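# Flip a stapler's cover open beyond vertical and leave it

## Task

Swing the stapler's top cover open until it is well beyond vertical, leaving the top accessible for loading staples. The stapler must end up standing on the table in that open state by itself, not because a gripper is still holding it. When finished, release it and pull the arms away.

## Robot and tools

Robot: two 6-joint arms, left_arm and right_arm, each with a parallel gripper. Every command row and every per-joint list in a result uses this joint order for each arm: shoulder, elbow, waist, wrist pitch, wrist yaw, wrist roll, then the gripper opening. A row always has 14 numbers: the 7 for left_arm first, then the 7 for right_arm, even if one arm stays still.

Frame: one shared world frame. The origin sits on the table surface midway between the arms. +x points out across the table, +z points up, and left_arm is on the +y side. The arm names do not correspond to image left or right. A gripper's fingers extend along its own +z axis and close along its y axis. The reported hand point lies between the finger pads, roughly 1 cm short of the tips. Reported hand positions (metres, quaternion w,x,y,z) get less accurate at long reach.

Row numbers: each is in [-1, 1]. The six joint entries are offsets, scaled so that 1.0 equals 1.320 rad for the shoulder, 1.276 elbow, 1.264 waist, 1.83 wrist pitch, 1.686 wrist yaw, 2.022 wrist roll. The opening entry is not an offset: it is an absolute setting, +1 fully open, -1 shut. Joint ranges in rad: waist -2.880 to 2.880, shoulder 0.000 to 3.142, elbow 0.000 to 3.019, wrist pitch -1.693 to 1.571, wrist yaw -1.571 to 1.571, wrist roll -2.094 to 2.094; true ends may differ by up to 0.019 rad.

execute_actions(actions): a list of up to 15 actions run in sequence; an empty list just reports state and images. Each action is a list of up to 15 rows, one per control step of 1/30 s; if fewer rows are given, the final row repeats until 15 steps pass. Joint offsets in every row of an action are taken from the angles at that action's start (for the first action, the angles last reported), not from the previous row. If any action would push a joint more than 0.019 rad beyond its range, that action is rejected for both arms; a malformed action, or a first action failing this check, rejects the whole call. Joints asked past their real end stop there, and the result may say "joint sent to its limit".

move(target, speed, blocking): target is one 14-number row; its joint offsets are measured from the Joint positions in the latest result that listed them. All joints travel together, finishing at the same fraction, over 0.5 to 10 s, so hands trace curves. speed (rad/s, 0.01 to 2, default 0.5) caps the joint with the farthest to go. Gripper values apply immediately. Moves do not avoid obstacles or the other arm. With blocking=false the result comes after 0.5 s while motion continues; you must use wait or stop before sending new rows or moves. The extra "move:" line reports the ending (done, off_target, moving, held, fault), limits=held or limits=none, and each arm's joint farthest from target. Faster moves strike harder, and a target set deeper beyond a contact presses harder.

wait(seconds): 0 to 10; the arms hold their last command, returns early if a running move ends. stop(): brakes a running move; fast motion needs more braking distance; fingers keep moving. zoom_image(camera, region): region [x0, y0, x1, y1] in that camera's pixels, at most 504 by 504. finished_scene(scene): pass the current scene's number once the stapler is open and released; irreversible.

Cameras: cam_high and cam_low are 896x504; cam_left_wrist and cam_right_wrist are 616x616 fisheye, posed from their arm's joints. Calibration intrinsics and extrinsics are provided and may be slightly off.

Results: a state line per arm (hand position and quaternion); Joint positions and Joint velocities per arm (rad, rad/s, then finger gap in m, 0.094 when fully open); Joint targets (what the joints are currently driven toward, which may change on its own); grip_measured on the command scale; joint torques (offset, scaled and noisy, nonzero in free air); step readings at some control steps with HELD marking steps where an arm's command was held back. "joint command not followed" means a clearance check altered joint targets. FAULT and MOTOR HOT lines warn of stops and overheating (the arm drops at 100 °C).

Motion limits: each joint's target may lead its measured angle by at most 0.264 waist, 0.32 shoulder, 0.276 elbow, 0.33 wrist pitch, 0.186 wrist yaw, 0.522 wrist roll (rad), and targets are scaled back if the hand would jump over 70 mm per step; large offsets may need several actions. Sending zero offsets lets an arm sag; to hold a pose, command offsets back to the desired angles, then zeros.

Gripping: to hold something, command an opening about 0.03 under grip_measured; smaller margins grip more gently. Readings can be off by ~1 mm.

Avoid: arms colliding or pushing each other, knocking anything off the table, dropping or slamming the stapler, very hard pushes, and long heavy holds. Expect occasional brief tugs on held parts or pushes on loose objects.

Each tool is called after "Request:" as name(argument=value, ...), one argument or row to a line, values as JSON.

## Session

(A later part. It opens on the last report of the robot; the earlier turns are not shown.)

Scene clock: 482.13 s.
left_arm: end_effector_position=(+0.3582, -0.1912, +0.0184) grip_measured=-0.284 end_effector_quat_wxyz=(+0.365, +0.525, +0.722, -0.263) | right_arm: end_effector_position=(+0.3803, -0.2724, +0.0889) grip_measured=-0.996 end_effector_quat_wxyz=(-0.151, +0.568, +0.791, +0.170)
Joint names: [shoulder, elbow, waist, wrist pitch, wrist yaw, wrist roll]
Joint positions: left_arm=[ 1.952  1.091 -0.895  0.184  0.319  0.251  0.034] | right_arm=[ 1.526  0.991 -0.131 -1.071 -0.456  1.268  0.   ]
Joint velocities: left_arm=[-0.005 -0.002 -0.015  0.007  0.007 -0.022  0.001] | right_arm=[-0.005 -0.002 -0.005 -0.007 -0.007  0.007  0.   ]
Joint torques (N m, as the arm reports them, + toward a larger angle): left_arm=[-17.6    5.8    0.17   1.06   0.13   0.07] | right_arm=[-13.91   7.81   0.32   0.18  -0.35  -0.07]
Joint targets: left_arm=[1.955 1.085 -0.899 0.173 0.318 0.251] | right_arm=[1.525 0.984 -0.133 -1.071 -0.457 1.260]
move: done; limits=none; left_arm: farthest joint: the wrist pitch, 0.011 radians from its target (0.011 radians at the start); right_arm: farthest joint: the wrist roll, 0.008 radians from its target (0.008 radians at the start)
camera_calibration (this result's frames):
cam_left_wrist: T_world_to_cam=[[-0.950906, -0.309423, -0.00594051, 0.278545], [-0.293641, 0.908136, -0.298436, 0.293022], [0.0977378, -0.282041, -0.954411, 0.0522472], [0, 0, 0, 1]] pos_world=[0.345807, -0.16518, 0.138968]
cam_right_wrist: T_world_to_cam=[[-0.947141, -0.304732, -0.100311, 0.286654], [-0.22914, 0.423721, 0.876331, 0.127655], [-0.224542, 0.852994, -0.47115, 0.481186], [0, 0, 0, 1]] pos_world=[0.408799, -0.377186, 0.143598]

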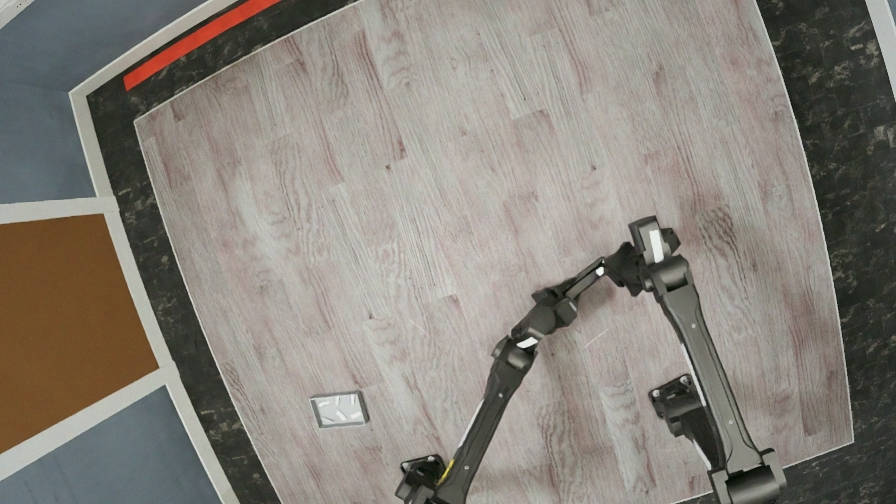

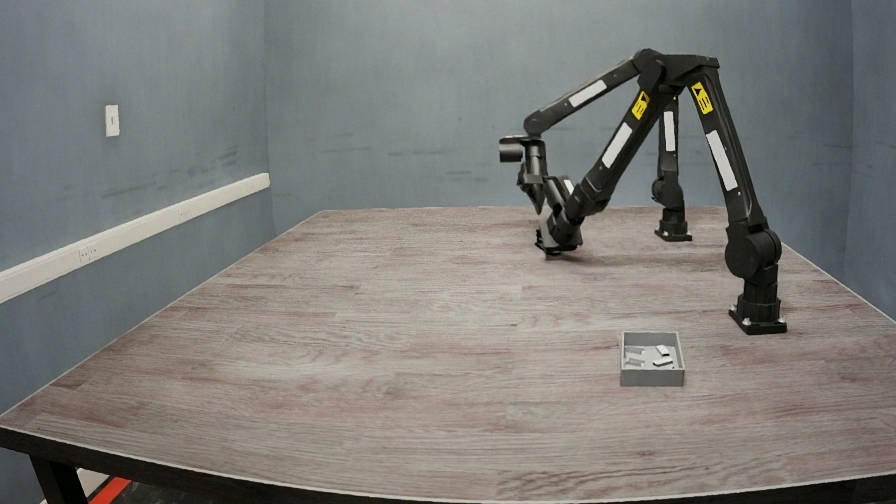

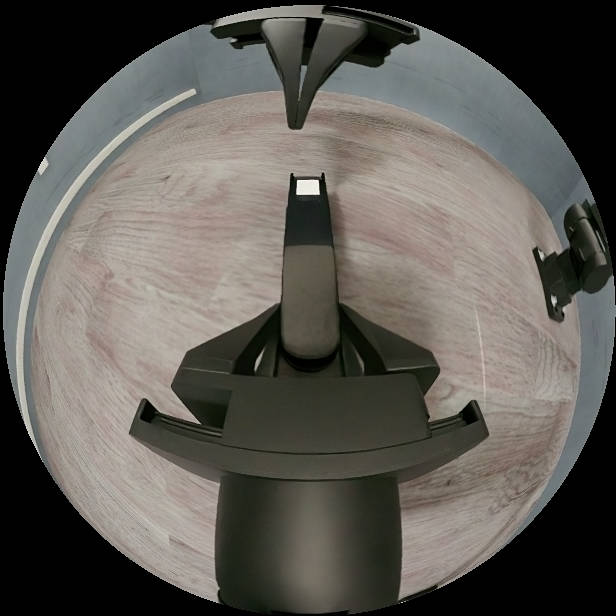

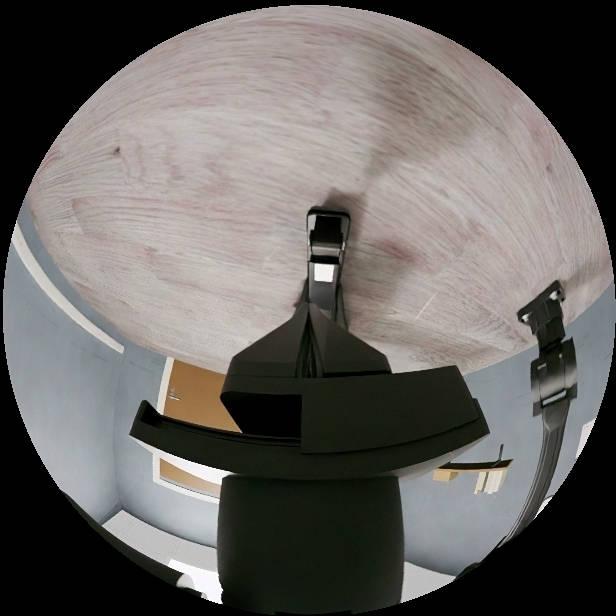

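Request:
move(
  target=[0.0023,-0.0047,-0.0032,-0.006,-0.0006,0.0,-0.315, 0.0856,-0.0055,0.0585,-0.008,-0.003,-0.004,-1],
  speed=0.2,
)

Request:
zoom_image(
  camera="cam_left_wrist",
  region=[250, 140, 370, 260],
)

Request:
zoom_image(
  camera="cam_right_wrist",
  region=[260, 210, 380, 330],
)

Scene clock: 490.40 s.
left_arm: end_effector_position=(+0.3582, -0.1912, +0.0184) grip_measured=-0.284 end_effector_quat_wxyz=(+0.365, +0.525, +0.722, -0.263) | right_arm: end_effector_position=(+0.3664, -0.2463, +0.0556) grip_measured=-0.996 end_effector_quat_wxyz=(-0.194, +0.549, +0.802, +0.135)
Joint names: [shoulder, elbow, waist, wrist pitch, wrist yaw, wrist roll]
Joint positions: left_arm=[ 1.952  1.091 -0.895  0.184  0.319  0.251  0.034] | right_arm=[ 1.618  0.991 -0.063 -1.079 -0.459  1.268  0.   ]
Joint velocities: left_arm=[-0.015 -0.017 -0.005  0.007  0.037 -0.022  0.   ] | right_arm=[-0.024 -0.002 -0.005  0.002 -0.037 -0.022 -0.   ]
Joint torques (N m, as the arm reports them, + toward a larger angle): left_arm=[-17.61   5.74   0.2    1.04   0.13   0.07] | right_arm=[-13.21   7.36   0.95  -0.3   -0.42  -0.06]
Joint targets: left_arm=[1.955 1.085 -0.899 0.173 0.318 0.251] | right_arm=[1.639 0.984 -0.057 -1.086 -0.461 1.260]
move: off_target (right_arm); limits=none; left_arm: farthest joint: the wrist pitch, 0.011 radians from its target (0.011 radians at the start); right_arm: farthest joint: the shoulder, 0.021 radians from its target (0.113 radians at the start)
camera_calibration (this result's frames):
cam_left_wrist: T_world_to_cam=[[-0.950906, -0.309423, -0.00594051, 0.278545], [-0.293641, 0.908136, -0.298436, 0.293022], [0.0977378, -0.282041, -0.954411, 0.0522472], [0, 0, 0, 1]] pos_world=[0.345807, -0.16518, 0.138968]
cam_right_wrist: T_world_to_cam=[[-0.929481, -0.368817, -0.00623224, 0.250675], [-0.17007, 0.413489, 0.894485, 0.117445], [-0.327325, 0.832466, -0.447055, 0.471306], [0, 0, 0, 1]] pos_world=[0.407242, -0.348456, 0.107209]

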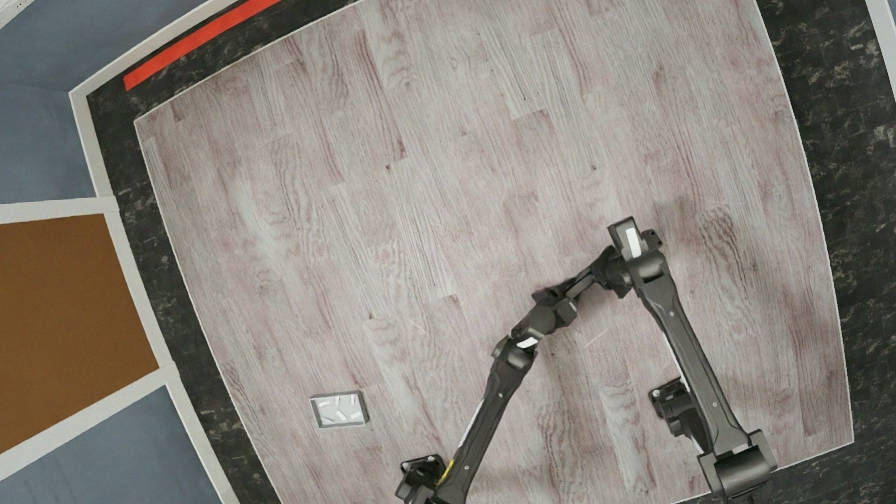

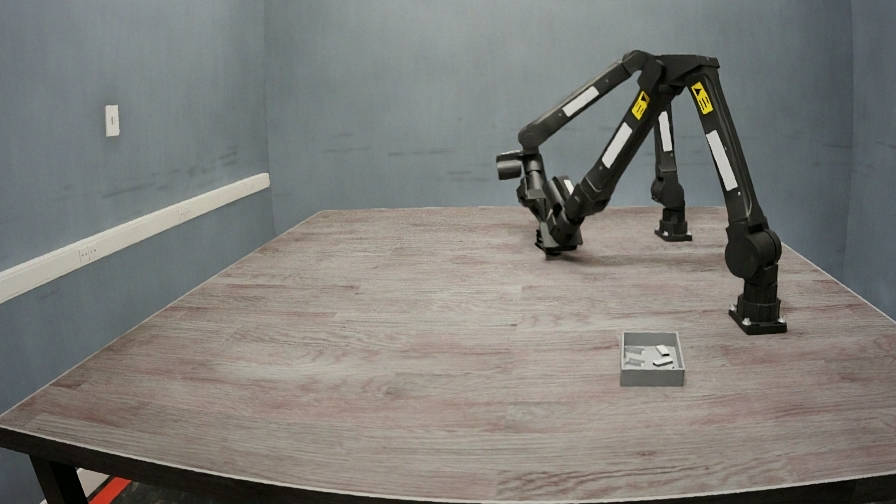

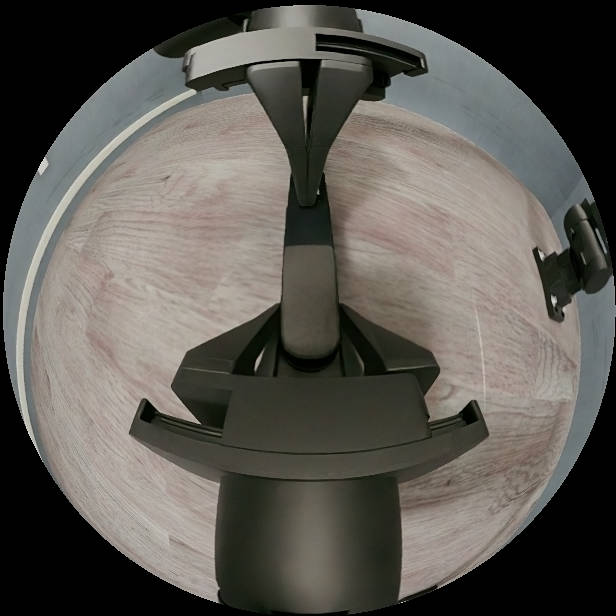

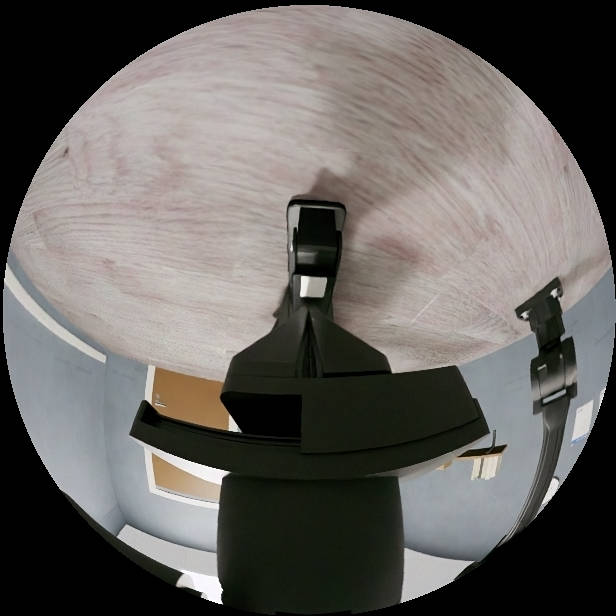

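Region (250, 140, 370, 260) of cam_left_wrist's 616x616 image, scaled by 4.200, with more detail than that image has.

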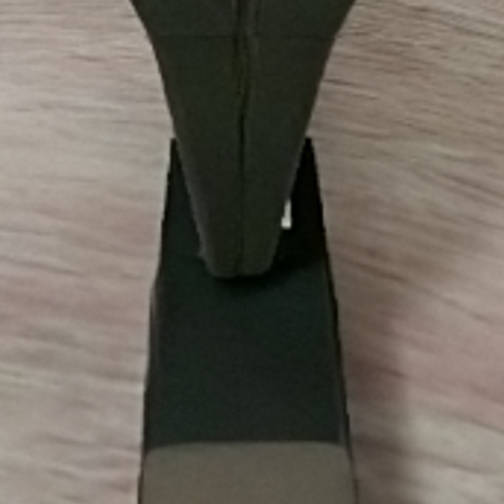

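Region (260, 210, 380, 330) of cam_right_wrist's 616x616 image, scaled by 4.200, with more detail than that image has.

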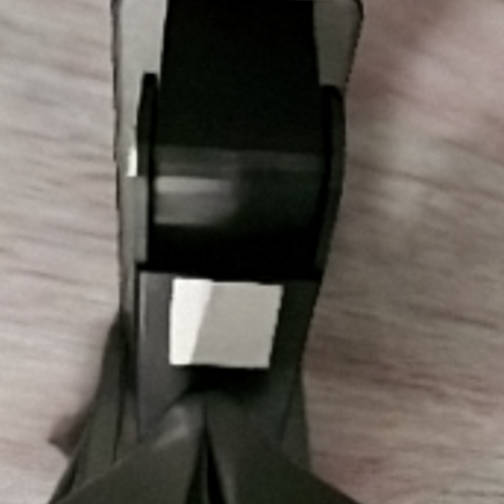

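Request:
execute_actions(
  actions=[
    [[0.0023,-0.0047,-0.0032,-0.006,-0.0006,0.0,-0.315, 0.034,-0.0055,0.0047,-0.0038,-0.0012,-0.004,-1]],
  ],
)

Request:
zoom_image(
  camera="cam_right_wrist",
  region=[260, 210, 380, 330],
)

Scene clock: 493.10 s.
left_arm: end_effector_position=(+0.3582, -0.1912, +0.0184) grip_measured=-0.284 end_effector_quat_wxyz=(+0.365, +0.525, +0.722, -0.263) | right_arm: end_effector_position=(+0.3661, -0.2459, +0.0551) grip_measured=-0.996 end_effector_quat_wxyz=(-0.196, +0.549, +0.801, +0.135)
Joint names: [shoulder, elbow, waist, wrist pitch, wrist yaw, wrist roll]
Joint positions: left_arm=[ 1.952  1.091 -0.895  0.184  0.319  0.251  0.034] | right_arm=[ 1.62   0.991 -0.063 -1.079 -0.461  1.268  0.   ]
Joint velocities: left_arm=[-0.005 -0.002 -0.005 -0.012 -0.022 -0.051 -0.   ] | right_arm=[ 0.005 -0.017 -0.005 -0.022  0.037  0.022  0.   ]
Joint torques (N m, as the arm reports them, + toward a larger angle): left_arm=[-17.62   5.75   0.24   1.08   0.13   0.08] | right_arm=[-11.33   7.2    1.12  -0.23  -0.31  -0.05]
Joint targets: left_arm=[1.955 1.085 -0.899 0.173 0.318 0.251] | right_arm=[1.662 0.984 -0.057 -1.085 -0.461 1.260]
Step readings (joint positions):
0: left_arm=[1.952 1.091 -0.895 0.184 0.319 0.251] | right_arm=[1.618 0.991 -0.063 -1.079 -0.459 1.268]
1: left_arm=[1.952 1.091 -0.895 0.184 0.319 0.251] | right_arm=[1.619 0.991 -0.063 -1.079 -0.459 1.268]
2: left_arm=[1.952 1.091 -0.895 0.184 0.319 0.251] | right_arm=[1.620 0.991 -0.063 -1.079 -0.460 1.268]
4: left_arm=[1.952 1.091 -0.895 0.184 0.319 0.251] | right_arm=[1.620 0.991 -0.063 -1.079 -0.461 1.268]
8: left_arm=[1.952 1.091 -0.895 0.184 0.319 0.251] | right_arm=[1.620 0.991 -0.063 -1.079 -0.461 1.268]
15: Joint positions above
camera_calibration (this result's frames):
cam_left_wrist: T_world_to_cam=[[-0.950906, -0.309423, -0.00594051, 0.278545], [-0.293641, 0.908136, -0.298436, 0.293022], [0.0977378, -0.282041, -0.954411, 0.0522472], [0, 0, 0, 1]] pos_world=[0.345807, -0.16518, 0.138968]
cam_right_wrist: T_world_to_cam=[[-0.92961, -0.368519, -0.00428733, 0.250502], [-0.167362, 0.411759, 0.895793, 0.116213], [-0.328351, 0.833456, -0.444451, 0.471185], [0, 0, 0, 1]] pos_world=[0.407033, -0.348249, 0.10639]

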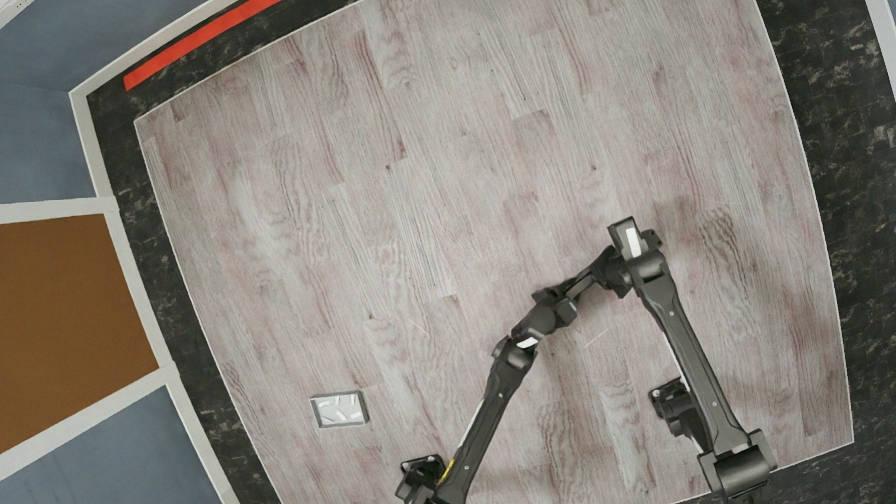

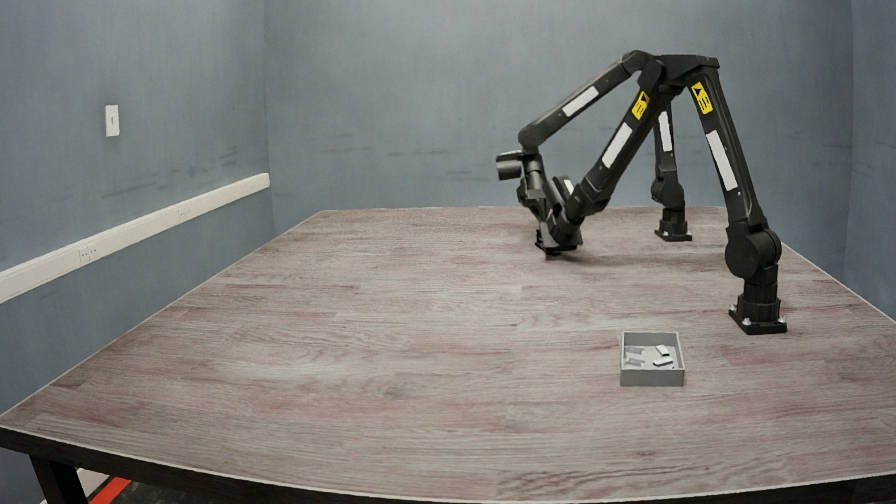

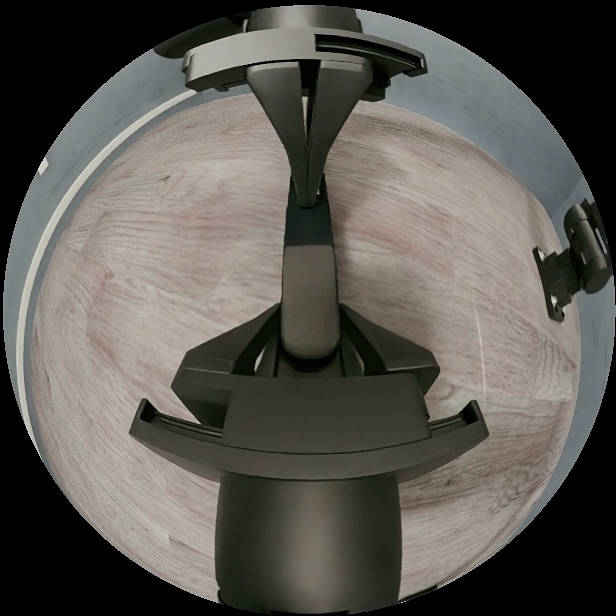

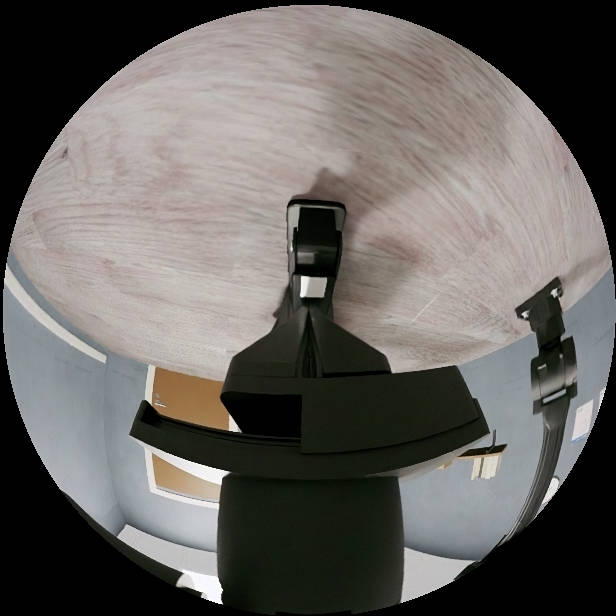

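Region (260, 210, 380, 330) of cam_right_wrist's 616x616 image, scaled by 4.200, with more detail than that image has.

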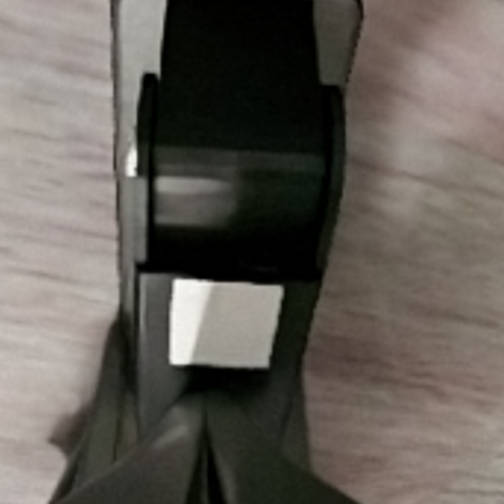

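Request:
move(
  target=[0.0023,-0.0047,-0.0032,-0.006,-0.0006,0.0,-0.315, -0.072,-0.0055,0.0,0.0,0.0,-0.004,-1],
  speed=0.3,
)

Request:
move(
  target=[0.0023,-0.0047,-0.0032,-0.006,-0.0006,0.0,-0.315, 0.0,-0.043,0.0735,0.0634,0.0077,0.0816,-0.2],
  speed=0.3,
)

Scene clock: 497.37 s.
left_arm: end_effector_position=(+0.3582, -0.1912, +0.0184) grip_measured=-0.284 end_effector_quat_wxyz=(+0.365, +0.525, +0.722, -0.263) | right_arm: end_effector_position=(+0.3713, -0.2454, +0.0885) grip_measured=-0.996 end_effector_quat_wxyz=(-0.162, +0.541, +0.809, +0.163)
Joint names: [shoulder, elbow, waist, wrist pitch, wrist yaw, wrist roll]
Joint positions: left_arm=[ 1.952  1.091 -0.895  0.184  0.319  0.251  0.034] | right_arm=[ 1.528  0.991 -0.063 -1.079 -0.461  1.268  0.   ]
Joint velocities: left_arm=[-0.015  0.002 -0.005 -0.007  0.007 -0.007 -0.   ] | right_arm=[ 0.005  0.002  0.005 -0.002  0.007 -0.037  0.001]
Joint torques (N m, as the arm reports them, + toward a larger angle): left_arm=[-17.4    5.77   0.34   1.09   0.12   0.08] | right_arm=[-14.16   7.88   0.63   0.13  -0.32  -0.06]
Joint targets: left_arm=[1.955 1.085 -0.899 0.173 0.318 0.251] | right_arm=[1.525 0.984 -0.063 -1.079 -0.461 1.260]
move: done; limits=none; left_arm: farthest joint: the wrist pitch, 0.011 radians from its target (0.011 radians at the start); right_arm: farthest joint: the wrist roll, 0.008 radians from its target (0.008 radians at the start)
camera_calibration (this result's frames):
cam_left_wrist: T_world_to_cam=[[-0.950906, -0.309423, -0.00594051, 0.278545], [-0.293641, 0.908136, -0.298436, 0.293022], [0.0977378, -0.282041, -0.954411, 0.0522472], [0, 0, 0, 1]] pos_world=[0.345807, -0.16518, 0.138968]
cam_right_wrist: T_world_to_cam=[[-0.925248, -0.368084, -0.0918191, 0.261897], [-0.247999, 0.403717, 0.88063, 0.116189], [-0.287077, 0.837572, -0.464823, 0.474825], [0, 0, 0, 1]] pos_world=[0.407446, -0.348208, 0.142437]

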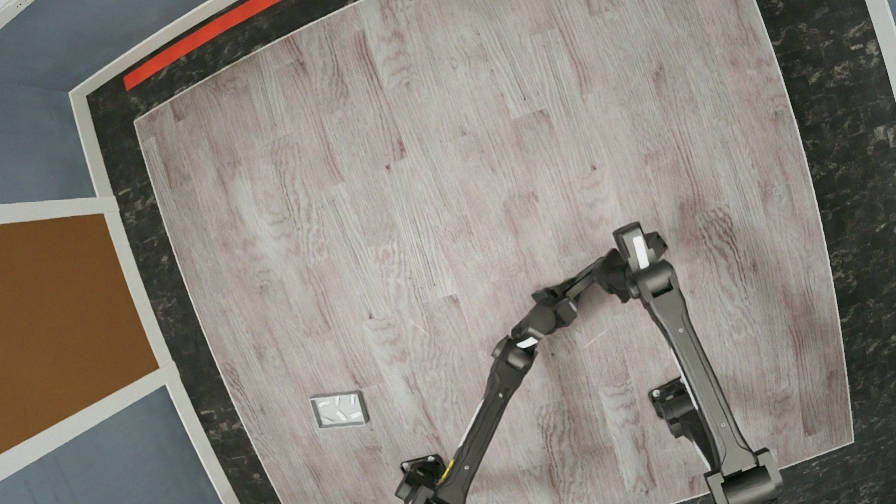

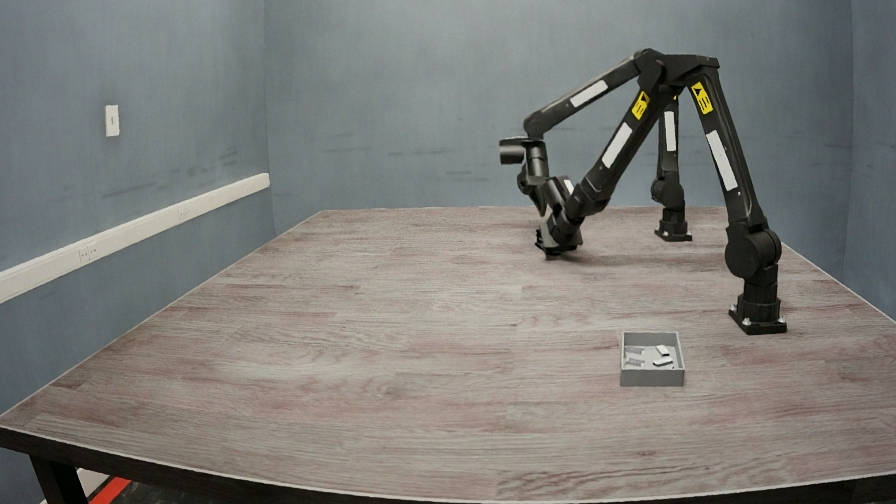

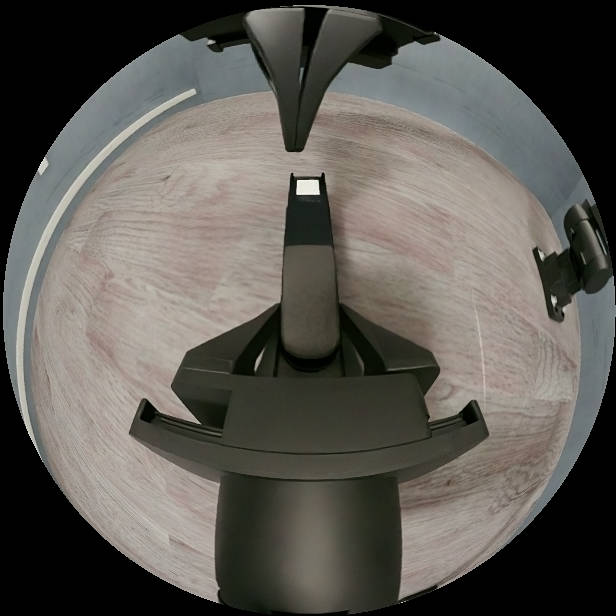

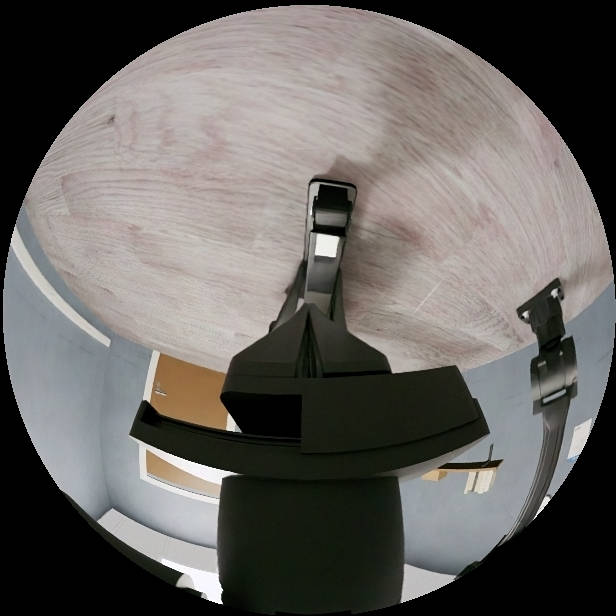

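Scene clock: 498.60 s.
left_arm: end_effector_position=(+0.3582, -0.1912, +0.0184) grip_measured=-0.284 end_effector_quat_wxyz=(+0.365, +0.525, +0.722, -0.263) | right_arm: end_effector_position=(+0.3635, -0.2132, +0.0719) grip_measured=-0.202 end_effector_quat_wxyz=(-0.157, +0.564, +0.795, +0.160)
Joint names: [shoulder, elbow, waist, wrist pitch, wrist yaw, wrist roll]
Joint positions: left_arm=[ 1.952  1.091 -0.895  0.184  0.319  0.251  0.034] | right_arm=[ 1.528  0.942  0.025 -0.972 -0.452  1.423  0.038]
Joint velocities: left_arm=[-0.005  0.007 -0.005  0.007  0.037 -0.022  0.001] | right_arm=[-0.015 -0.007 -0.005 -0.007 -0.022  0.007 -0.001]
Joint torques (N m, as the arm reports them, + toward a larger angle): left_arm=[-17.41   5.76   0.14   1.04   0.12   0.06] | right_arm=[-13.88   7.76   0.99   0.6   -0.16   0.18]
Joint targets: left_arm=[1.955 1.085 -0.899 0.173 0.318 0.251] | right_arm=[1.528 0.936 0.030 -0.963 -0.448 1.433]
move: done; limits=none; left_arm: farthest joint: the wrist pitch, 0.011 radians from its target (0.011 radians at the start); right_arm: farthest joint: the wrist roll, 0.010 radians from its target (0.165 radians at the start)
camera_calibration (this result's frames):
cam_left_wrist: T_world_to_cam=[[-0.950906, -0.309423, -0.00594051, 0.278545], [-0.293641, 0.908136, -0.298436, 0.293022], [0.0977378, -0.282041, -0.954411, 0.0522472], [0, 0, 0, 1]] pos_world=[0.345807, -0.16518, 0.138968]
cam_right_wrist: T_world_to_cam=[[-0.94381, -0.320838, -0.0792777, 0.28089], [-0.218975, 0.427424, 0.877131, 0.110637], [-0.247531, 0.845205, -0.473663, 0.425769], [0, 0, 0, 1]] pos_world=[0.394725, -0.317031, 0.126896]

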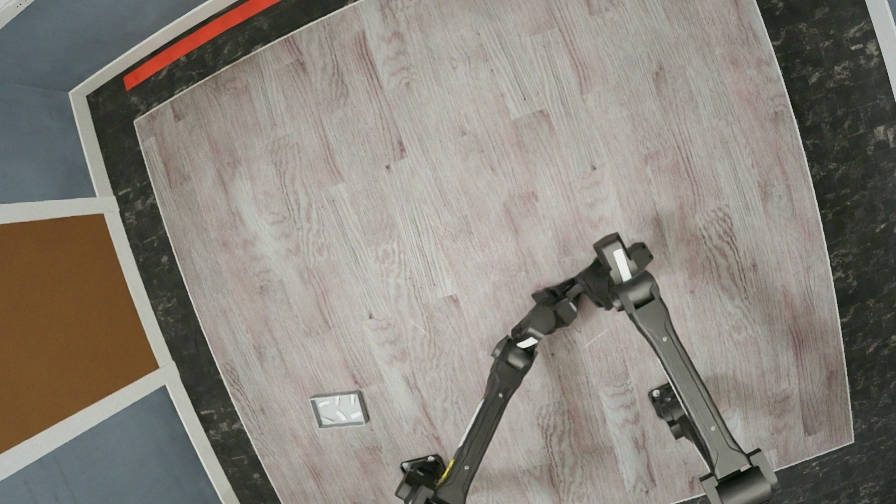

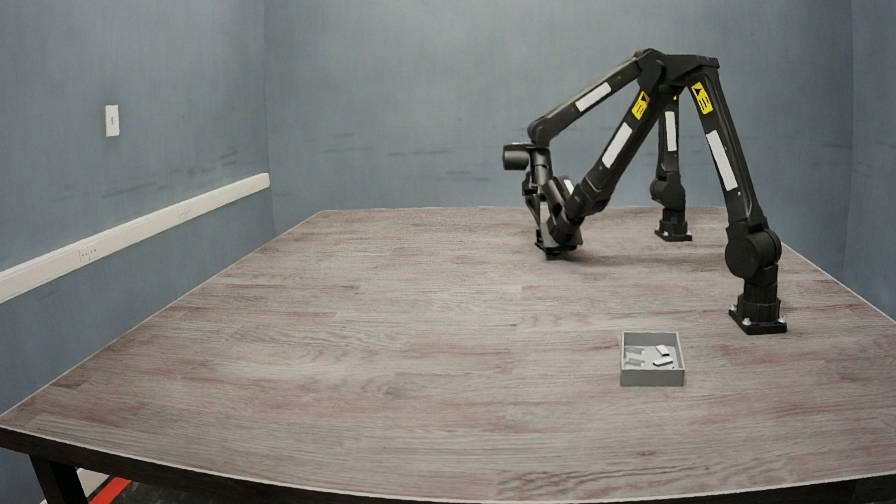

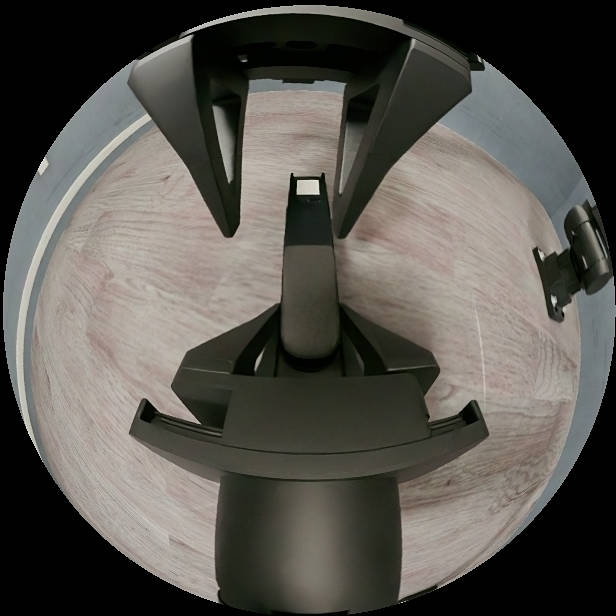

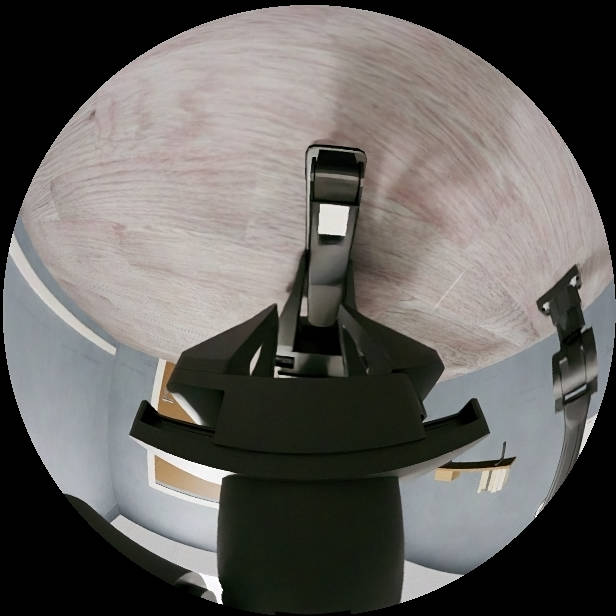

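Request:
move(
  target=[0.0023,-0.0047,-0.0032,-0.006,-0.0006,0.0,-0.315, 0.066,-0.0047,0.004,0.005,0.0024,0.005,-0.2],
  speed=0.15,
)

Scene clock: 501.93 s.
left_arm: end_effector_position=(+0.3582, -0.1912, +0.0184) grip_measured=-0.284 end_effector_quat_wxyz=(+0.365, +0.525, +0.722, -0.263) | right_arm: end_effector_position=(+0.3592, -0.2141, +0.0481) grip_measured=-0.201 end_effector_quat_wxyz=(-0.178, +0.570, +0.790, +0.137)
Joint names: [shoulder, elbow, waist, wrist pitch, wrist yaw, wrist roll]
Joint positions: left_arm=[ 1.952  1.091 -0.895  0.184  0.319  0.251  0.034] | right_arm=[ 1.592  0.942  0.025 -0.972 -0.451  1.425  0.038]
Joint velocities: left_arm=[-0.015  0.012 -0.005  0.007 -0.095 -0.051 -0.001] | right_arm=[-0.005 -0.002 -0.015  0.002 -0.081 -0.11  -0.   ]
Joint torques (N m, as the arm reports them, + toward a larger angle): left_arm=[-17.65   5.71   0.07   1.03   0.13   0.07] | right_arm=[-12.97   7.31   1.02   0.53  -0.16   0.13]
Joint targets: left_arm=[1.955 1.085 -0.899 0.173 0.318 0.251] | right_arm=[1.615 0.936 0.030 -0.963 -0.448 1.434]
move: off_target (right_arm); limits=none; left_arm: farthest joint: the wrist pitch, 0.011 radians from its target (0.011 radians at the start); right_arm: farthest joint: the shoulder, 0.023 radians from its target (0.087 radians at the start)
camera_calibration (this result's frames):
cam_left_wrist: T_world_to_cam=[[-0.950906, -0.309423, -0.00594051, 0.278545], [-0.293641, 0.908136, -0.298436, 0.293022], [0.0977378, -0.282041, -0.954411, 0.0522472], [0, 0, 0, 1]] pos_world=[0.345807, -0.16518, 0.138968]
cam_right_wrist: T_world_to_cam=[[-0.947119, -0.320481, -0.0160496, 0.272917], [-0.163436, 0.438753, 0.88362, 0.113154], [-0.276141, 0.839516, -0.46793, 0.423001], [0, 0, 0, 1]] pos_world=[0.393786, -0.317298, 0.10233]

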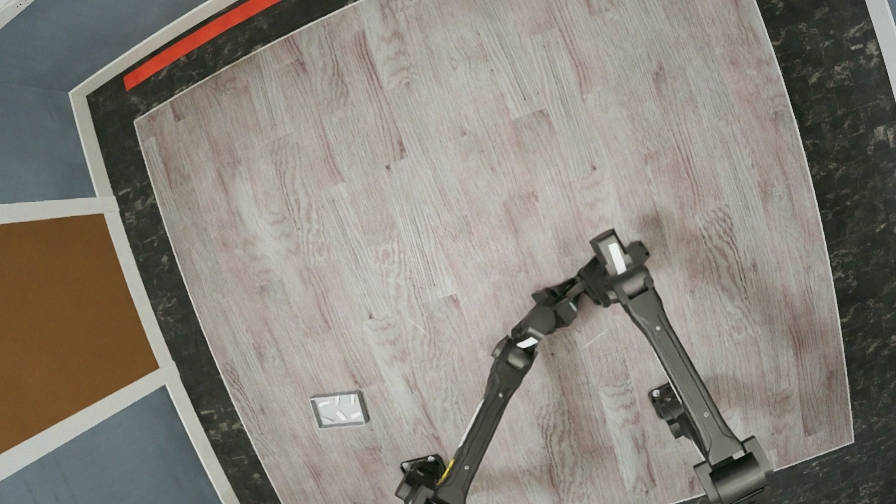

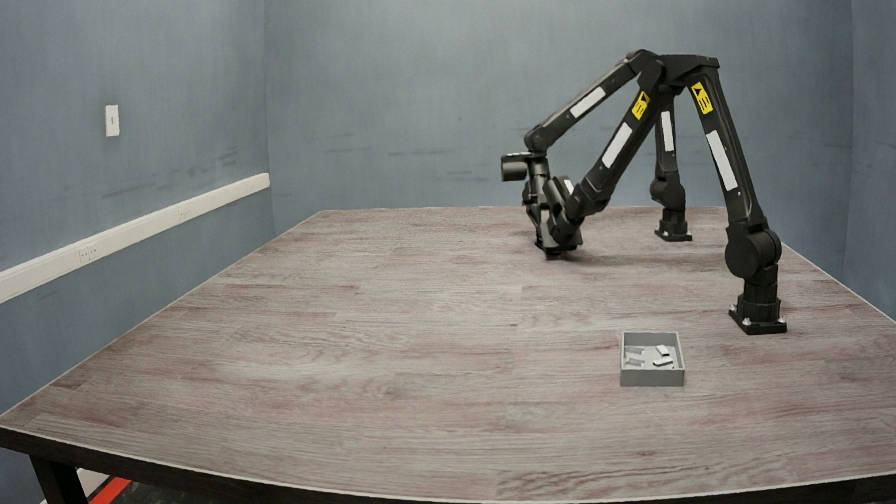

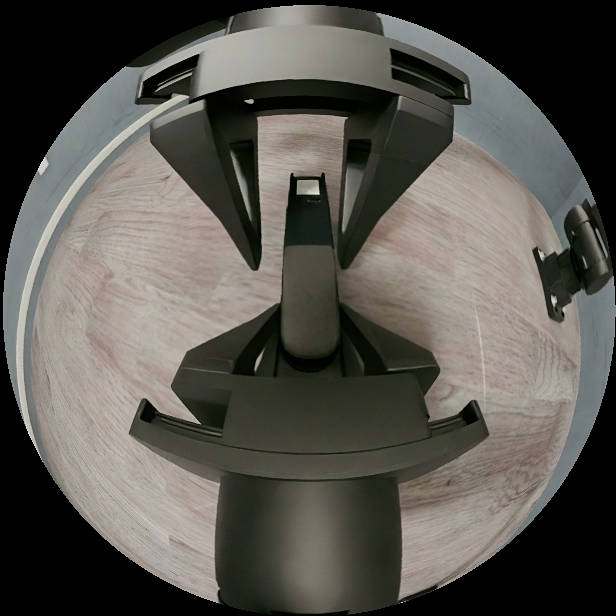

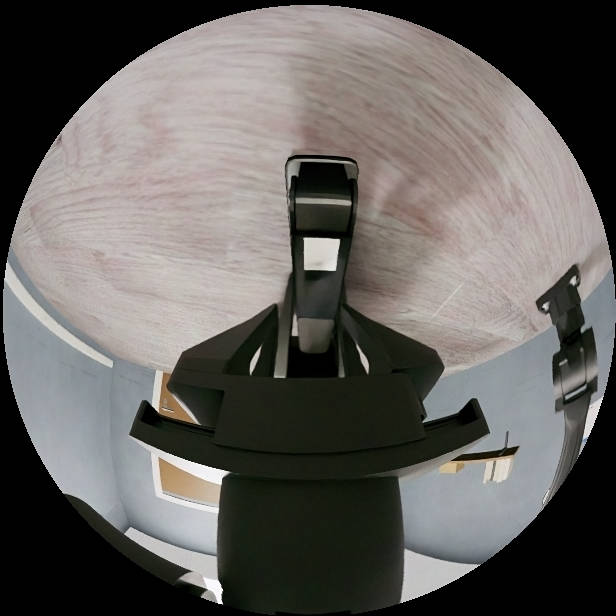

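Request:
execute_actions(
  actions=[
    [[0.0023,-0.0047,-0.0032,-0.006,-0.0006,0.0,-0.315, 0.0174,-0.0047,0.004,-0.0128,0.0018,0.0045,-0.2]],
  ],
)

Scene clock: 505.20 s.
left_arm: end_effector_position=(+0.3582, -0.1912, +0.0184) grip_measured=-0.284 end_effector_quat_wxyz=(+0.365, +0.525, +0.722, -0.263) | right_arm: end_effector_position=(+0.3557, -0.2148, +0.0483) grip_measured=-0.201 end_effector_quat_wxyz=(-0.184, +0.571, +0.789, +0.131)
Joint names: [shoulder, elbow, waist, wrist pitch, wrist yaw, wrist roll]
Joint positions: left_arm=[ 1.952  1.091 -0.895  0.184  0.319  0.251  0.034] | right_arm=[ 1.592  0.942  0.025 -0.987 -0.451  1.425  0.038]
Joint velocities: left_arm=[-0.005 -0.007 -0.015  0.002  0.037  0.051 -0.   ] | right_arm=[-0.005 -0.007  0.005 -0.002 -0.007  0.037 -0.001]
Joint torques (N m, as the arm reports them, + toward a larger angle): left_arm=[-17.61   5.73   0.22   1.05   0.13   0.06] | right_arm=[-12.14   7.36   1.01  -0.19  -0.17   0.13]
Joint targets: left_arm=[1.955 1.085 -0.899 0.173 0.318 0.251] | right_arm=[1.615 0.936 0.030 -0.995 -0.448 1.433]
Step readings (joint positions):
0: left_arm=[1.952 1.091 -0.895 0.184 0.319 0.251] | right_arm=[1.592 0.942 0.025 -0.972 -0.451 1.425]
1: left_arm=[1.952 1.091 -0.895 0.184 0.319 0.251] | right_arm=[1.592 0.942 0.025 -0.974 -0.451 1.425]
2: left_arm=[1.952 1.091 -0.895 0.184 0.319 0.251] | right_arm=[1.592 0.942 0.025 -0.978 -0.451 1.425]
4: left_arm=[1.952 1.091 -0.895 0.184 0.319 0.251] | right_arm=[1.592 0.942 0.025 -0.985 -0.451 1.425]
8: left_arm=[1.952 1.091 -0.895 0.184 0.319 0.251] | right_arm=[1.592 0.942 0.025 -0.987 -0.451 1.425]
15: Joint positions above
camera_calibration (this result's frames):
cam_left_wrist: T_world_to_cam=[[-0.950906, -0.309423, -0.00594051, 0.278545], [-0.293641, 0.908136, -0.298436, 0.293022], [0.0977378, -0.282041, -0.954411, 0.0522472], [0, 0, 0, 1]] pos_world=[0.345807, -0.16518, 0.138968]
cam_right_wrist: T_world_to_cam=[[-0.947247, -0.320505, -0.000560961, 0.268677], [-0.149848, 0.441326, 0.884747, 0.108348], [-0.283318, 0.838157, -0.466072, 0.424861], [0, 0, 0, 1]] pos_world=[0.39111, -0.317805, 0.102306]

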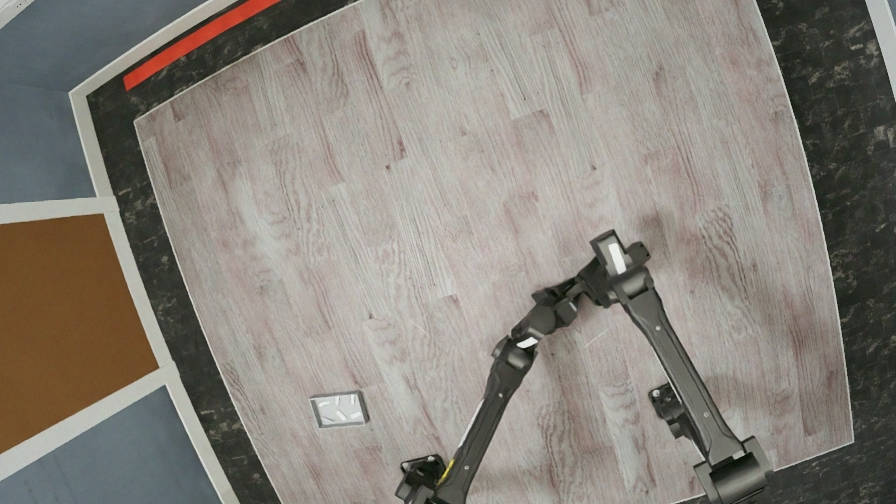

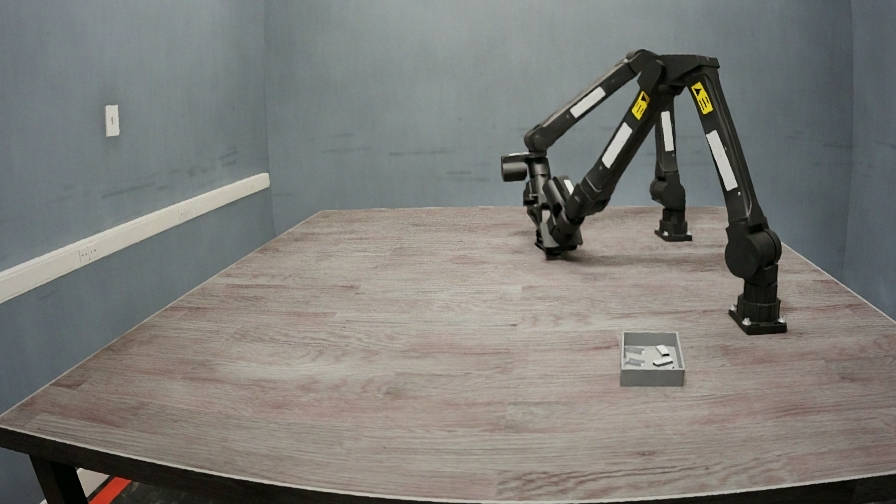

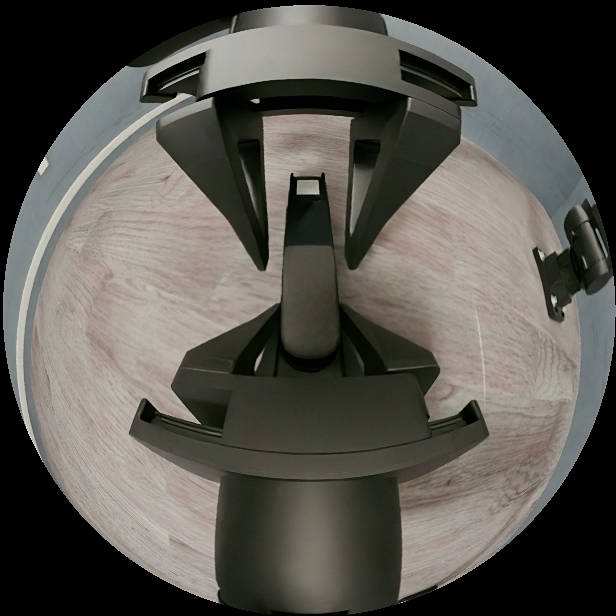

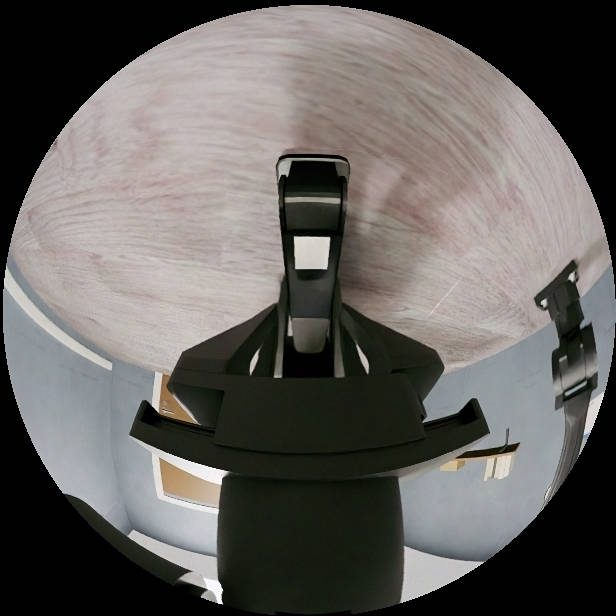

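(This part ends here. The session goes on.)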